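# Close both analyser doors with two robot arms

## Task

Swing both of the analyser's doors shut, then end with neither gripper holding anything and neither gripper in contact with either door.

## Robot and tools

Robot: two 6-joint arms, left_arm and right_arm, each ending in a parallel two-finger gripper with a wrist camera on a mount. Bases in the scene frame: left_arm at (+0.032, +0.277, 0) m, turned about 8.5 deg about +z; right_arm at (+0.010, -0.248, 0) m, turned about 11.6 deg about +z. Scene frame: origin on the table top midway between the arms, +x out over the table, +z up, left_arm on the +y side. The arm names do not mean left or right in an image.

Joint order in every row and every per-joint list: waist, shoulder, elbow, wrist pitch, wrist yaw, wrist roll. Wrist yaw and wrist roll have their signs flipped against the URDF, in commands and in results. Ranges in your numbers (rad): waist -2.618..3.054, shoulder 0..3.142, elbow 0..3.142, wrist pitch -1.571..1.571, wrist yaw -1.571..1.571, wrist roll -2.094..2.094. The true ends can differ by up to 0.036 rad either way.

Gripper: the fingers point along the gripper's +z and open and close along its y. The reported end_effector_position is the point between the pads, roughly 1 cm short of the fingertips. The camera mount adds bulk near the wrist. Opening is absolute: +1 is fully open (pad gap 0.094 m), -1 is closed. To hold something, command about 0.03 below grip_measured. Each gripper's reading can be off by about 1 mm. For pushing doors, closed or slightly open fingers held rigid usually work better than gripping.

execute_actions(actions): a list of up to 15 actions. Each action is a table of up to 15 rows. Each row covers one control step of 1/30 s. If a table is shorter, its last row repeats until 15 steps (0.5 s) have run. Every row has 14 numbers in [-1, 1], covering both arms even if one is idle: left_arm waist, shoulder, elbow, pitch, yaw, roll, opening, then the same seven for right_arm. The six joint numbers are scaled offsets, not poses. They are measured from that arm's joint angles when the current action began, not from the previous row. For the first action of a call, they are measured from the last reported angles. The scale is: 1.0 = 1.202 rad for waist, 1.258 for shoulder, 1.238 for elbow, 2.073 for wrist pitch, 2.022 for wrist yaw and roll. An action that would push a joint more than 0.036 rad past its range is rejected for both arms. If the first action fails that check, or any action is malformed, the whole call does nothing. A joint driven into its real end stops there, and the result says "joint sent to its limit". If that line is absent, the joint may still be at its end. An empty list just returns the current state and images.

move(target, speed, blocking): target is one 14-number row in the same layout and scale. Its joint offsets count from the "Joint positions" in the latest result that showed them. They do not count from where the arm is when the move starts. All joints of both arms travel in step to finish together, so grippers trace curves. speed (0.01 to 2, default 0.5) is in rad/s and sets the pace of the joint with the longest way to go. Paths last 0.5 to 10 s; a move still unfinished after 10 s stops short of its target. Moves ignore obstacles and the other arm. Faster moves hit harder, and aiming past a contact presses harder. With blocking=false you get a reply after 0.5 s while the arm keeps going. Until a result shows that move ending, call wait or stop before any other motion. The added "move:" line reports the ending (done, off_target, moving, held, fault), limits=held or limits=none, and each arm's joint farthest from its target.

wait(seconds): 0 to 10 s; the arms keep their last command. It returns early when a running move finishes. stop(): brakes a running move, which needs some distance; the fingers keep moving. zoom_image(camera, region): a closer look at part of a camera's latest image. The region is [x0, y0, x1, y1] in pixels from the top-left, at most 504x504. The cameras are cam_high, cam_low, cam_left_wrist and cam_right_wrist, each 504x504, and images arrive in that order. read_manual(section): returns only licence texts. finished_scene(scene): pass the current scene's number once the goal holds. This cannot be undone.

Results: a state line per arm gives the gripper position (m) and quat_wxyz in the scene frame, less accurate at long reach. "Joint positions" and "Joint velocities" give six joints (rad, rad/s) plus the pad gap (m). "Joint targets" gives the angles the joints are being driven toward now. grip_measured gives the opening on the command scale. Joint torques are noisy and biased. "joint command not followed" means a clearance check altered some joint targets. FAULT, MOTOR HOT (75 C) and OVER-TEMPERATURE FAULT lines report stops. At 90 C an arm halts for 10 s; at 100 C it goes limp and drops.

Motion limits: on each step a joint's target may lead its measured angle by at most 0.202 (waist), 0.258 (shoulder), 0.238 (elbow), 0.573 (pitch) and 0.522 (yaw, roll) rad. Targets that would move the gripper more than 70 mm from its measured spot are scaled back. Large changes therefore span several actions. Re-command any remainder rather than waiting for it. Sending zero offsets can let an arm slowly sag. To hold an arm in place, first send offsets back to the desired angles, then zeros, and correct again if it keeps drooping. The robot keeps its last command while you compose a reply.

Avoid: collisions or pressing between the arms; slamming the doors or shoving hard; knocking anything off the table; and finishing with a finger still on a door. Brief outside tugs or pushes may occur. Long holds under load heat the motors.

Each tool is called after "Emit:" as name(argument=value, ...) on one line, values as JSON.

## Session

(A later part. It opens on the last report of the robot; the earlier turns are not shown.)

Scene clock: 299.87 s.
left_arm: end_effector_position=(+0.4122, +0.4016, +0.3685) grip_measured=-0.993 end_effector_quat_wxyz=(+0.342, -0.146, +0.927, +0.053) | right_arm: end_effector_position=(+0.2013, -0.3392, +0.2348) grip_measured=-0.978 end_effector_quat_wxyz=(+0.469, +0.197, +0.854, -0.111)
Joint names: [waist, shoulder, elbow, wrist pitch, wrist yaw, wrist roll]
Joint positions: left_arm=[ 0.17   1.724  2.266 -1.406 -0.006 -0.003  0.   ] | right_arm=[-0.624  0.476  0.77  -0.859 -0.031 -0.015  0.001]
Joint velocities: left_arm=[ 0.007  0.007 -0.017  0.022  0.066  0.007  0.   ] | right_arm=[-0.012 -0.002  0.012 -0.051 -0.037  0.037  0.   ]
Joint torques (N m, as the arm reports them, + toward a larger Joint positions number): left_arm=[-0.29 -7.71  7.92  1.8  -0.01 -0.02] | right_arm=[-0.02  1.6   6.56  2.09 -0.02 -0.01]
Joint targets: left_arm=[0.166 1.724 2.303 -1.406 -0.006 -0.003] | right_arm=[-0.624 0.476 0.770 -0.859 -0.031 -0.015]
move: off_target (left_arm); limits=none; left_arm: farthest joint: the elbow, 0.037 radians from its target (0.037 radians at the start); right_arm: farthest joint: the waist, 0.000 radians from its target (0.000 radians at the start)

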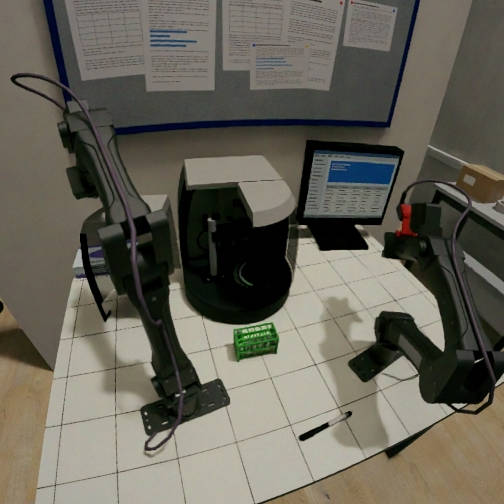

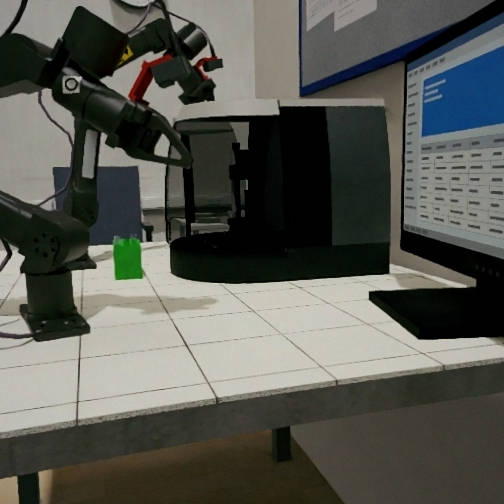

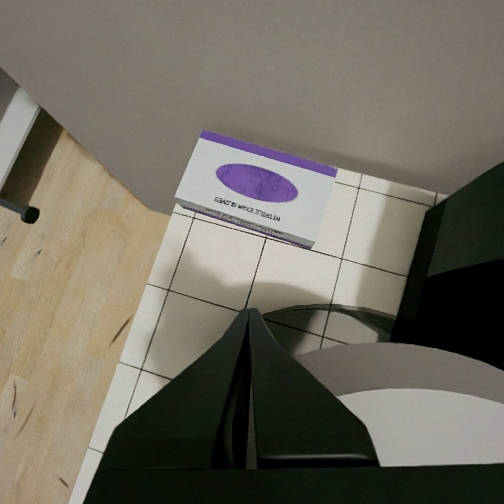

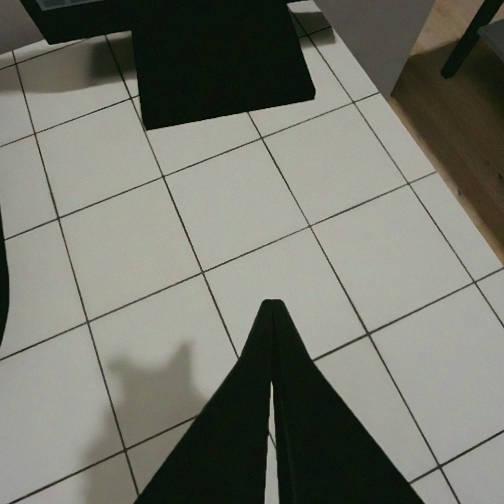

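Emit:
move(target=[0,-0.143,-0.433,0.172,0,0,-1, 0,0,0,0,0,0,-1], speed=0.2)

Scene clock: 305.90 s.
left_arm: end_effector_position=(+0.4307, +0.4077, +0.3391) grip_measured=-0.993 end_effector_quat_wxyz=(+0.411, -0.141, +0.899, +0.064) | right_arm: end_effector_position=(+0.2013, -0.3392, +0.2348) grip_measured=-0.978 end_effector_quat_wxyz=(+0.469, +0.197, +0.854, -0.111)
Joint names: [waist, shoulder, elbow, wrist pitch, wrist yaw, wrist roll]
Joint positions: left_arm=[ 0.17   1.533  1.786 -0.967 -0.006 -0.003  0.   ] | right_arm=[-0.624  0.476  0.77  -0.859 -0.031 -0.015  0.001]
Joint velocities: left_arm=[-0.007 -0.007 -0.007  0.037  0.022 -0.081  0.001] | right_arm=[ 0.007 -0.002 -0.007  0.037 -0.022 -0.007  0.001]
Joint torques (N m, as the arm reports them, + toward a larger Joint positions number): left_arm=[ 0.01 -6.22  1.93  0.98  0.   -0.02] | right_arm=[-0.01  1.6   6.56  2.1  -0.03 -0.01]
Joint targets: left_arm=[0.170 1.543 1.730 -1.049 -0.006 -0.003] | right_arm=[-0.624 0.476 0.770 -0.859 -0.031 -0.015]
move: off_target (left_arm); limits=none; left_arm: farthest joint: the wrist pitch, 0.083 radians from its target (0.356 radians at the start); right_arm: farthest joint: the waist, 0.000 radians from its target (0.000 radians at the start)

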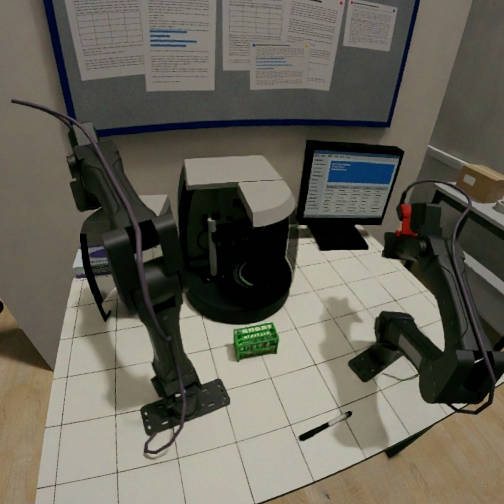

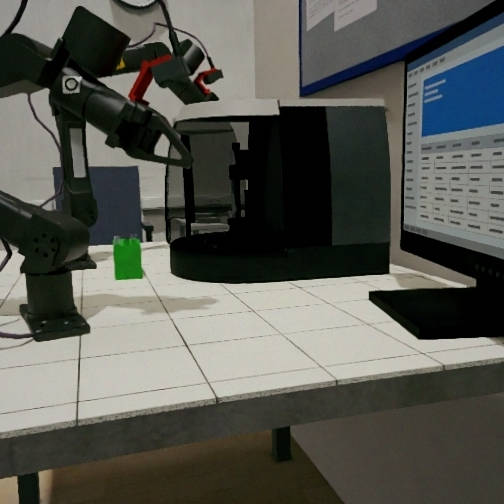

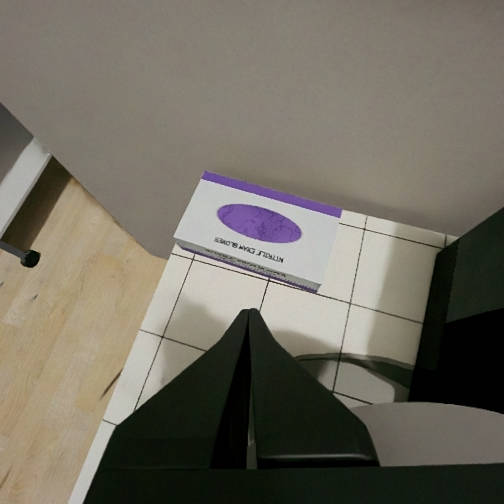

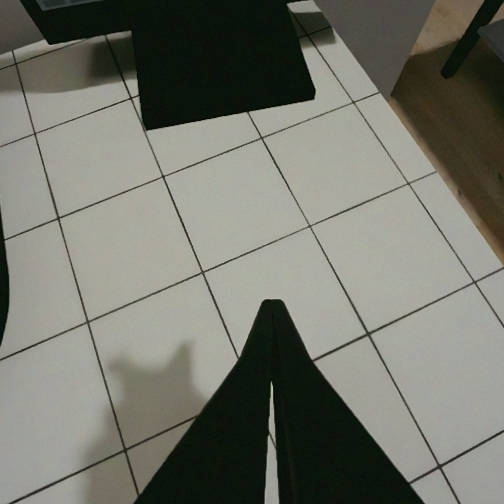

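Emit:
move(target=[0,-0.094,-0.02,-0.235,0,0,-1, 0,0,0,0,0,0,-1], speed=0.12)

Scene clock: 320.77 s.
left_arm: end_effector_position=(+0.3286, +0.3742, +0.3012) grip_measured=-0.993 end_effector_quat_wxyz=(+0.241, -0.151, +0.958, +0.036) | right_arm: end_effector_position=(+0.2013, -0.3392, +0.2348) grip_measured=-0.978 end_effector_quat_wxyz=(+0.469, +0.197, +0.854, -0.111)
Joint names: [waist, shoulder, elbow, wrist pitch, wrist yaw, wrist roll]
Joint positions: left_arm=[ 0.17   1.438  1.786 -1.426 -0.006 -0.003  0.   ] | right_arm=[-0.624  0.476  0.77  -0.859 -0.031 -0.015  0.001]
Joint velocities: left_arm=[ 0.002  0.007  0.002 -0.051 -0.007  0.066 -0.001] | right_arm=[-0.002 -0.007 -0.002  0.022  0.037  0.051 -0.   ]
Joint torques (N m, as the arm reports them, + toward a larger Joint positions number): left_arm=[ 0.04 -7.12  3.59  1.1   0.   -0.01] | right_arm=[ 0.    1.59  6.56  2.09 -0.03 -0.01]
Joint targets: left_arm=[0.170 1.415 1.761 -1.454 -0.006 -0.003] | right_arm=[-0.624 0.476 0.770 -0.859 -0.031 -0.015]
move: off_target (left_arm); limits=none; left_arm: farthest joint: the wrist pitch, 0.028 radians from its target (0.487 radians at the start); right_arm: farthest joint: the waist, 0.000 radians from its target (0.000 radians at the start)

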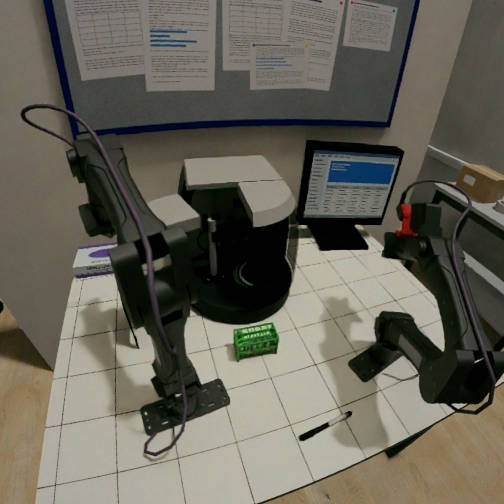

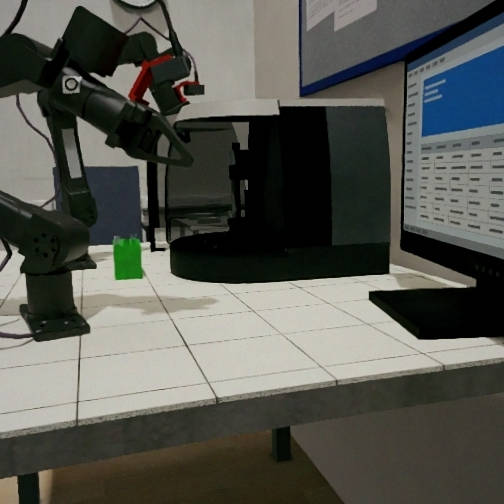

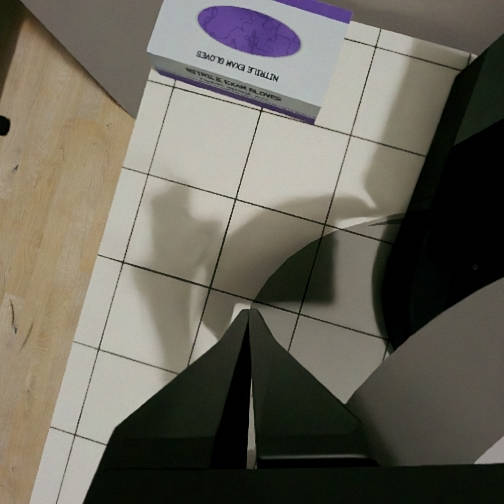

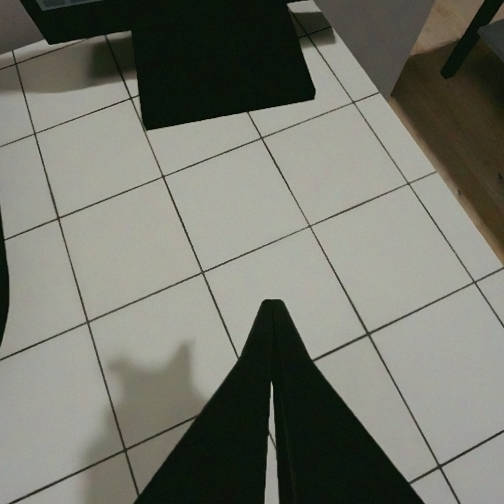

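Emit:
move(target=[-0.3,-0.03,-0.05,0,0,0,-1, 0,0,0,0,0,0,-1], speed=0.12)

Scene clock: 326.43 s.
left_arm: end_effector_position=(+0.3378, +0.2681, +0.2932) grip_measured=-0.993 end_effector_quat_wxyz=(+0.233, +0.017, +0.972, -0.003) | right_arm: end_effector_position=(+0.2013, -0.3392, +0.2348) grip_measured=-0.978 end_effector_quat_wxyz=(+0.469, +0.197, +0.854, -0.111)
Joint names: [waist, shoulder, elbow, wrist pitch, wrist yaw, wrist roll]
Joint positions: left_arm=[-0.179  1.421  1.747 -1.426  0.002 -0.003  0.   ] | right_arm=[-0.624  0.476  0.77  -0.859 -0.031 -0.015  0.001]
Joint velocities: left_arm=[-0.012 -0.017  0.012  0.051  0.007  0.007  0.001] | right_arm=[-0.002 -0.007 -0.002 -0.037 -0.037  0.007 -0.   ]
Joint torques (N m, as the arm reports them, + toward a larger Joint positions number): left_arm=[-0.89 -6.75  3.82  1.42 -0.07 -0.02] | right_arm=[-0.01  1.59  6.57  2.09 -0.02 -0.01]
Joint targets: left_arm=[-0.190 1.400 1.724 -1.426 -0.006 -0.003] | right_arm=[-0.624 0.476 0.770 -0.859 -0.031 -0.015]
move: off_target (left_arm); limits=none; left_arm: farthest joint: the elbow, 0.023 radians from its target (0.062 radians at the start); right_arm: farthest joint: the waist, 0.000 radians from its target (0.000 radians at the start)

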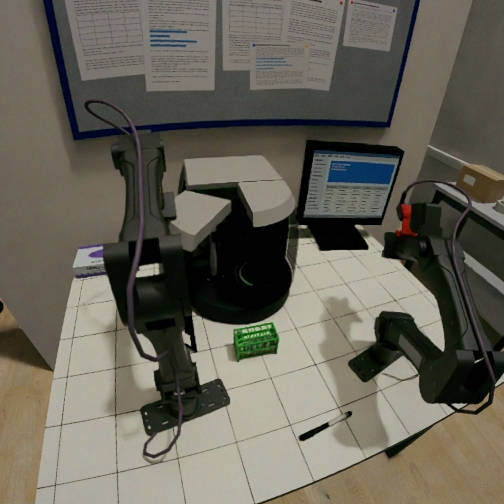

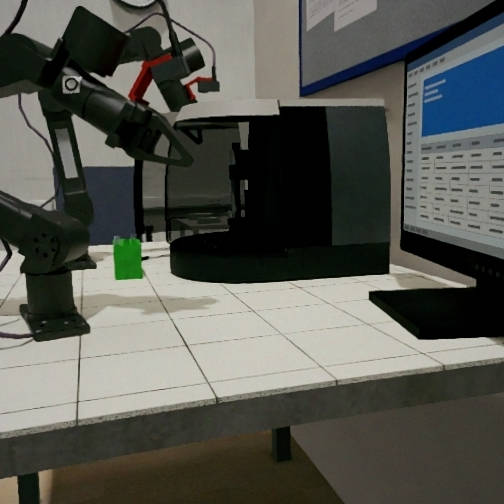

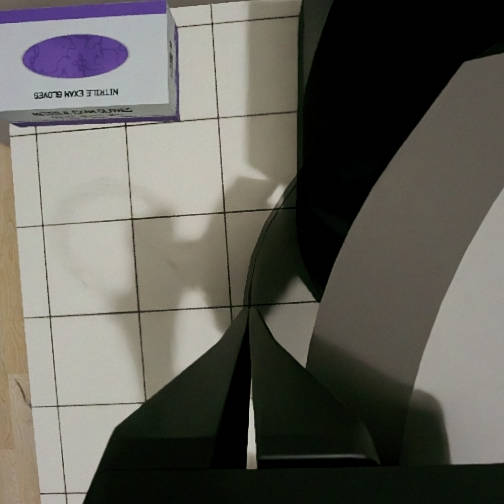

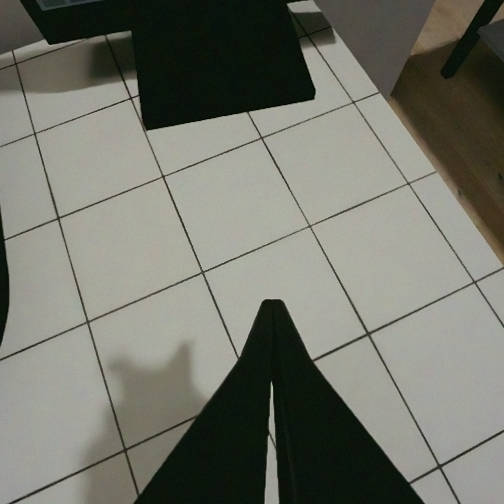

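Emit:
move(target=[-0.36,-0.08,-0.07,-0.03,0,0,-1, 0,0,0,0,0,0,-1], speed=0.12)

Scene clock: 334.90 s.
left_arm: end_effector_position=(+0.2762, +0.1676, +0.2862) grip_measured=-0.993 end_effector_quat_wxyz=(+0.201, +0.216, +0.955, -0.026) | right_arm: end_effector_position=(+0.2013, -0.3392, +0.2348) grip_measured=-0.978 end_effector_quat_wxyz=(+0.469, +0.197, +0.854, -0.111)
Joint names: [waist, shoulder, elbow, wrist pitch, wrist yaw, wrist roll]
Joint positions: left_arm=[-0.596  1.338  1.681 -1.508  0.039 -0.003  0.   ] | right_arm=[-0.624  0.476  0.77  -0.859 -0.031 -0.015  0.001]
Joint velocities: left_arm=[-0.007 -0.002 -0.002  0.022 -0.066  0.037  0.001] | right_arm=[-0.007 -0.017 -0.002  0.007  0.037 -0.007 -0.001]
Joint torques (N m, as the arm reports them, + toward a larger Joint positions number): left_arm=[-1.29 -5.44  3.76  1.52 -0.32 -0.02] | right_arm=[-0.02  1.6   6.57  2.09 -0.03 -0.01]
Joint targets: left_arm=[-0.612 1.321 1.660 -1.488 0.002 -0.003] | right_arm=[-0.624 0.476 0.770 -0.859 -0.031 -0.015]
move: off_target (left_arm); limits=none; left_arm: farthest joint: the wrist yaw, 0.037 radians from its target (0.000 radians at the start); right_arm: farthest joint: the waist, 0.000 radians from its target (0.000 radians at the start)

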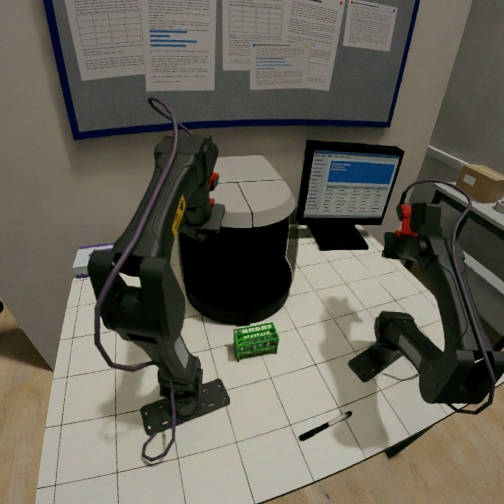

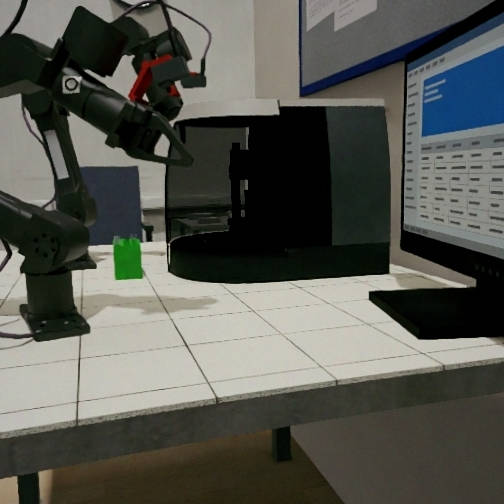

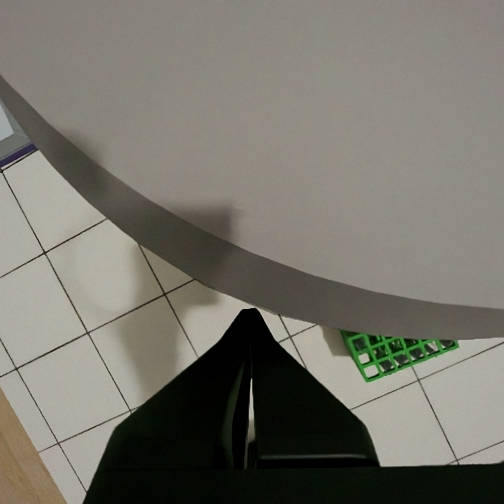

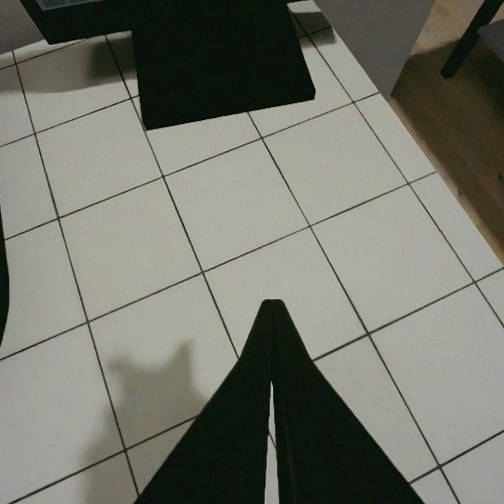

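Nearly shut. Push radially a bit.

Emit:
move(target=[-0.05,0.07,0.03,0.02,0,0,-1, 0,0,0,0,0,0,-1], speed=0.08)

Emit:
move(target=[0.1,-0.2,-0.1,0,0,0,-1, 0,0,0,0,0,0,-1], speed=0.3)

Emit:
move(target=[0.5,-0.5,-0.6,0.4,0,0,-1, 0,0,0,0,0,0,-1], speed=0.7)

Scene clock: 339.97 s.
left_arm: end_effector_position=(+0.2739, +0.1685, +0.2737) grip_measured=-0.993 end_effector_quat_wxyz=(+0.165, +0.233, +0.958, +0.008) | right_arm: end_effector_position=(+0.2013, -0.3392, +0.2348) grip_measured=-0.978 end_effector_quat_wxyz=(+0.469, +0.197, +0.854, -0.111)
Joint names: [waist, shoulder, elbow, wrist pitch, wrist yaw, wrist roll]
Joint positions: left_arm=[-0.636  1.387  1.692 -1.558  0.097 -0.003  0.   ] | right_arm=[-0.624  0.476  0.77  -0.859 -0.031 -0.015  0.001]
Joint velocities: left_arm=[-0.007  0.012 -0.007  0.037 -0.022  0.007 -0.001] | right_arm=[-0.017  0.002 -0.012 -0.007 -0.007  0.066  0.   ]
Joint torques (N m, as the arm reports them, + toward a larger Joint positions number): left_arm=[-1.65 -1.53  7.37  2.2  -0.49 -0.02] | right_arm=[-0.02  1.59  6.57  2.09 -0.03 -0.01]
Joint targets: left_arm=[-0.656 1.425 1.718 -1.466 0.039 -0.003] | right_arm=[-0.624 0.476 0.770 -0.859 -0.031 -0.015]
move: off_target (left_arm); limits=none; left_arm: farthest joint: the wrist pitch, 0.092 radians from its target (0.041 radians at the start); right_arm: farthest joint: the waist, 0.000 radians from its target (0.000 radians at the start)

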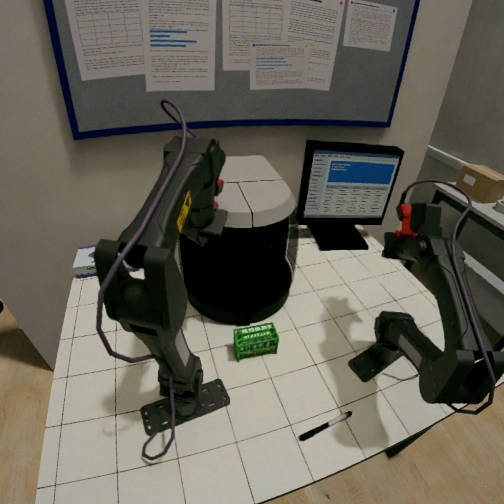

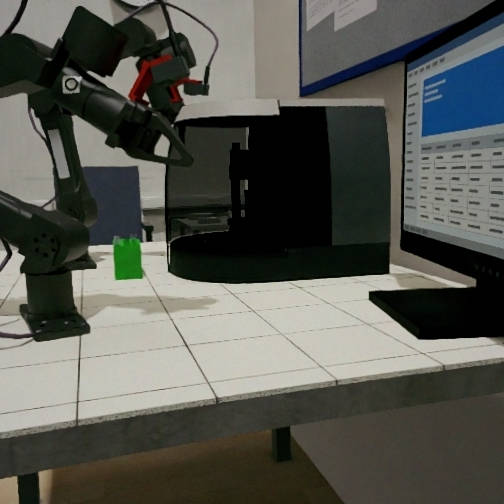

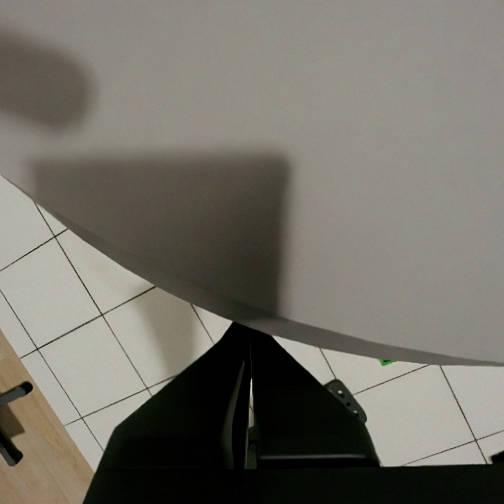

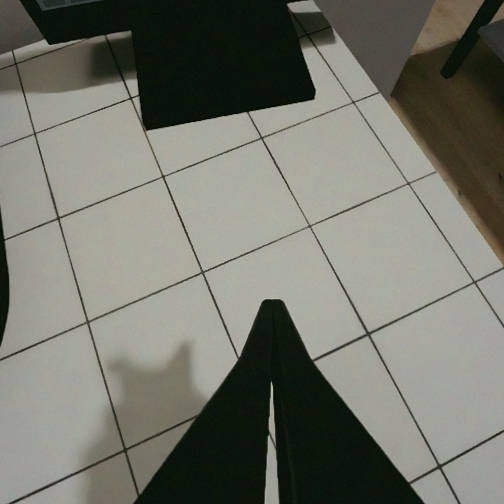

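Scene clock: 341.17 s.
left_arm: end_effector_position=(+0.2392, +0.2146, +0.2951) grip_measured=-0.993 end_effector_quat_wxyz=(+0.227, +0.173, +0.958, +0.006) | right_arm: end_effector_position=(+0.2013, -0.3392, +0.2348) grip_measured=-0.978 end_effector_quat_wxyz=(+0.469, +0.197, +0.854, -0.111)
Joint names: [waist, shoulder, elbow, wrist pitch, wrist yaw, wrist roll]
Joint positions: left_arm=[-0.524  1.151  1.591 -1.562  0.1   -0.003  0.   ] | right_arm=[-0.624  0.476  0.77  -0.859 -0.031 -0.015  0.001]
Joint velocities: left_arm=[-0.002  0.002 -0.002 -0.066 -0.022 -0.037 -0.001] | right_arm=[-0.002 -0.017 -0.007 -0.081 -0.007  0.022  0.001]
Joint torques (N m, as the arm reports them, + toward a larger Joint positions number): left_arm=[ 0.75 -3.47  3.36  1.41  0.03 -0.02] | right_arm=[-0.02  1.59  6.57  2.09 -0.02  0.  ]
Joint targets: left_arm=[-0.516 1.135 1.568 -1.558 0.097 -0.003] | right_arm=[-0.624 0.476 0.770 -0.859 -0.031 -0.015]
move: off_target (left_arm); limits=none; left_arm: farthest joint: the elbow, 0.022 radians from its target (0.123 radians at the start); right_arm: farthest joint: the waist, 0.000 radians from its target (0.000 radians at the start)

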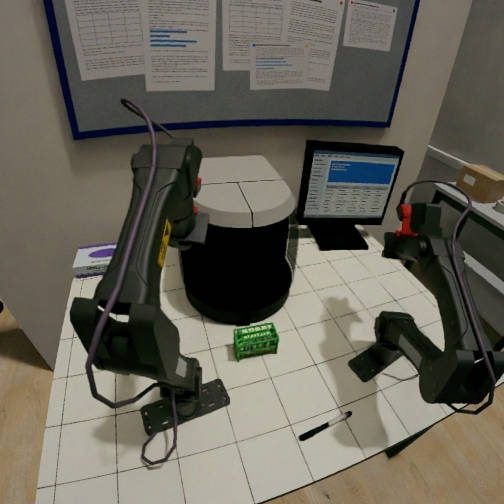

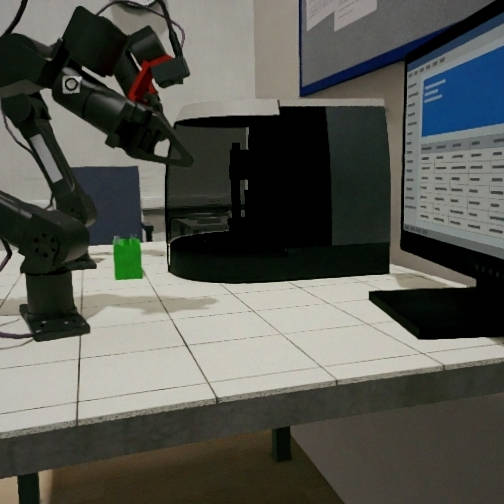

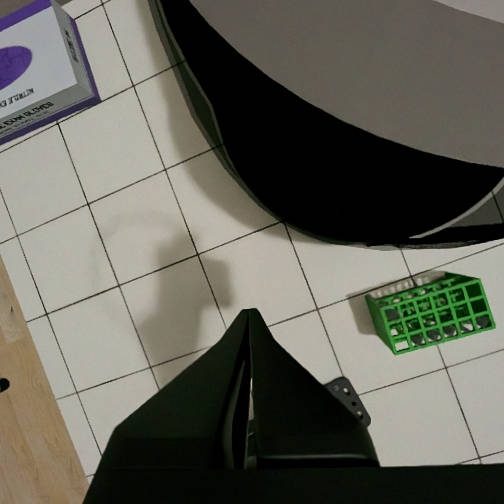

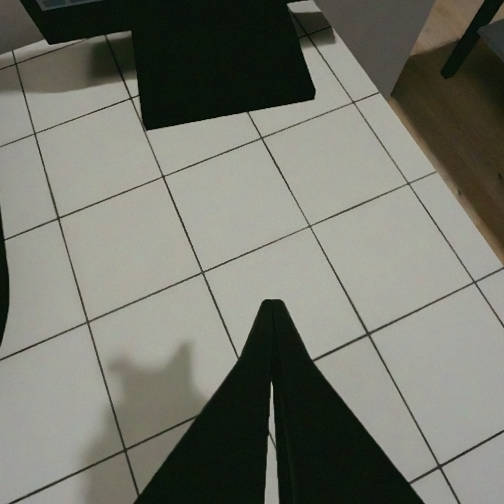

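Scene clock: 343.20 s.
left_arm: end_effector_position=(+0.2552, +0.3444, +0.2867) grip_measured=-0.993 end_effector_quat_wxyz=(+0.532, -0.115, +0.833, +0.100) | right_arm: end_effector_position=(+0.2013, -0.3392, +0.2348) grip_measured=-0.978 end_effector_quat_wxyz=(+0.469, +0.197, +0.854, -0.111)
Joint names: [waist, shoulder, elbow, wrist pitch, wrist yaw, wrist roll]
Joint positions: left_arm=[ 0.068  0.543  0.865 -0.75   0.099 -0.003  0.   ] | right_arm=[-0.624  0.476  0.77  -0.859 -0.031 -0.015  0.001]
Joint velocities: left_arm=[ 0.017  0.007 -0.017 -0.022  0.022  0.037  0.   ] | right_arm=[-0.007  0.007  0.002 -0.007  0.007  0.051  0.001]
Joint torques (N m, as the arm reports them, + toward a larger Joint positions number): left_arm=[ 0.76 -0.26  4.95  2.39  0.04 -0.03] | right_arm=[-0.01  1.6   6.57  2.09 -0.02 -0.01]
Joint targets: left_arm=[0.076 0.522 0.847 -0.733 0.100 -0.003] | right_arm=[-0.624 0.476 0.770 -0.859 -0.031 -0.015]
move: off_target (left_arm); limits=none; left_arm: farthest joint: the shoulder, 0.021 radians from its target (0.629 radians at the start); right_arm: farthest joint: the waist, 0.000 radians from its target (0.000 radians at the start)

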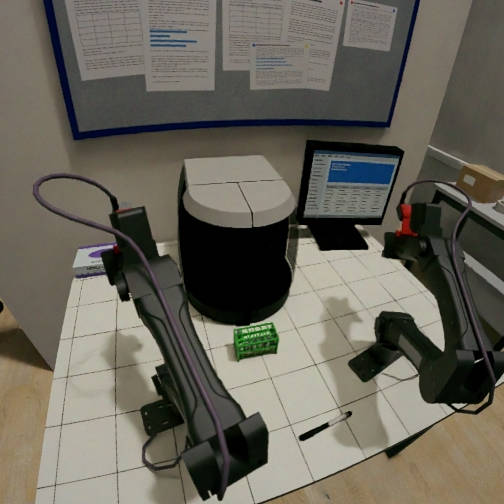

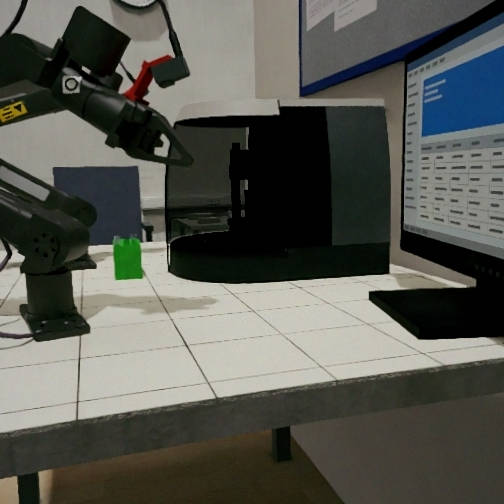

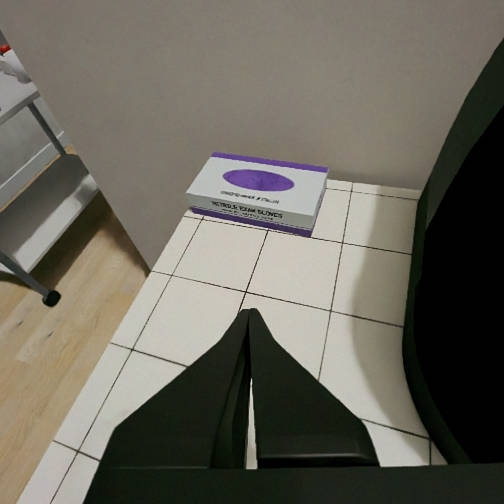

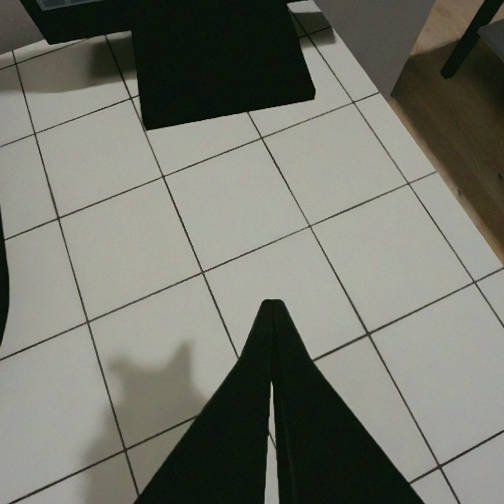

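Both shut.

Emit:
finished_scene(scene=1)

The scene is finished: the task was done.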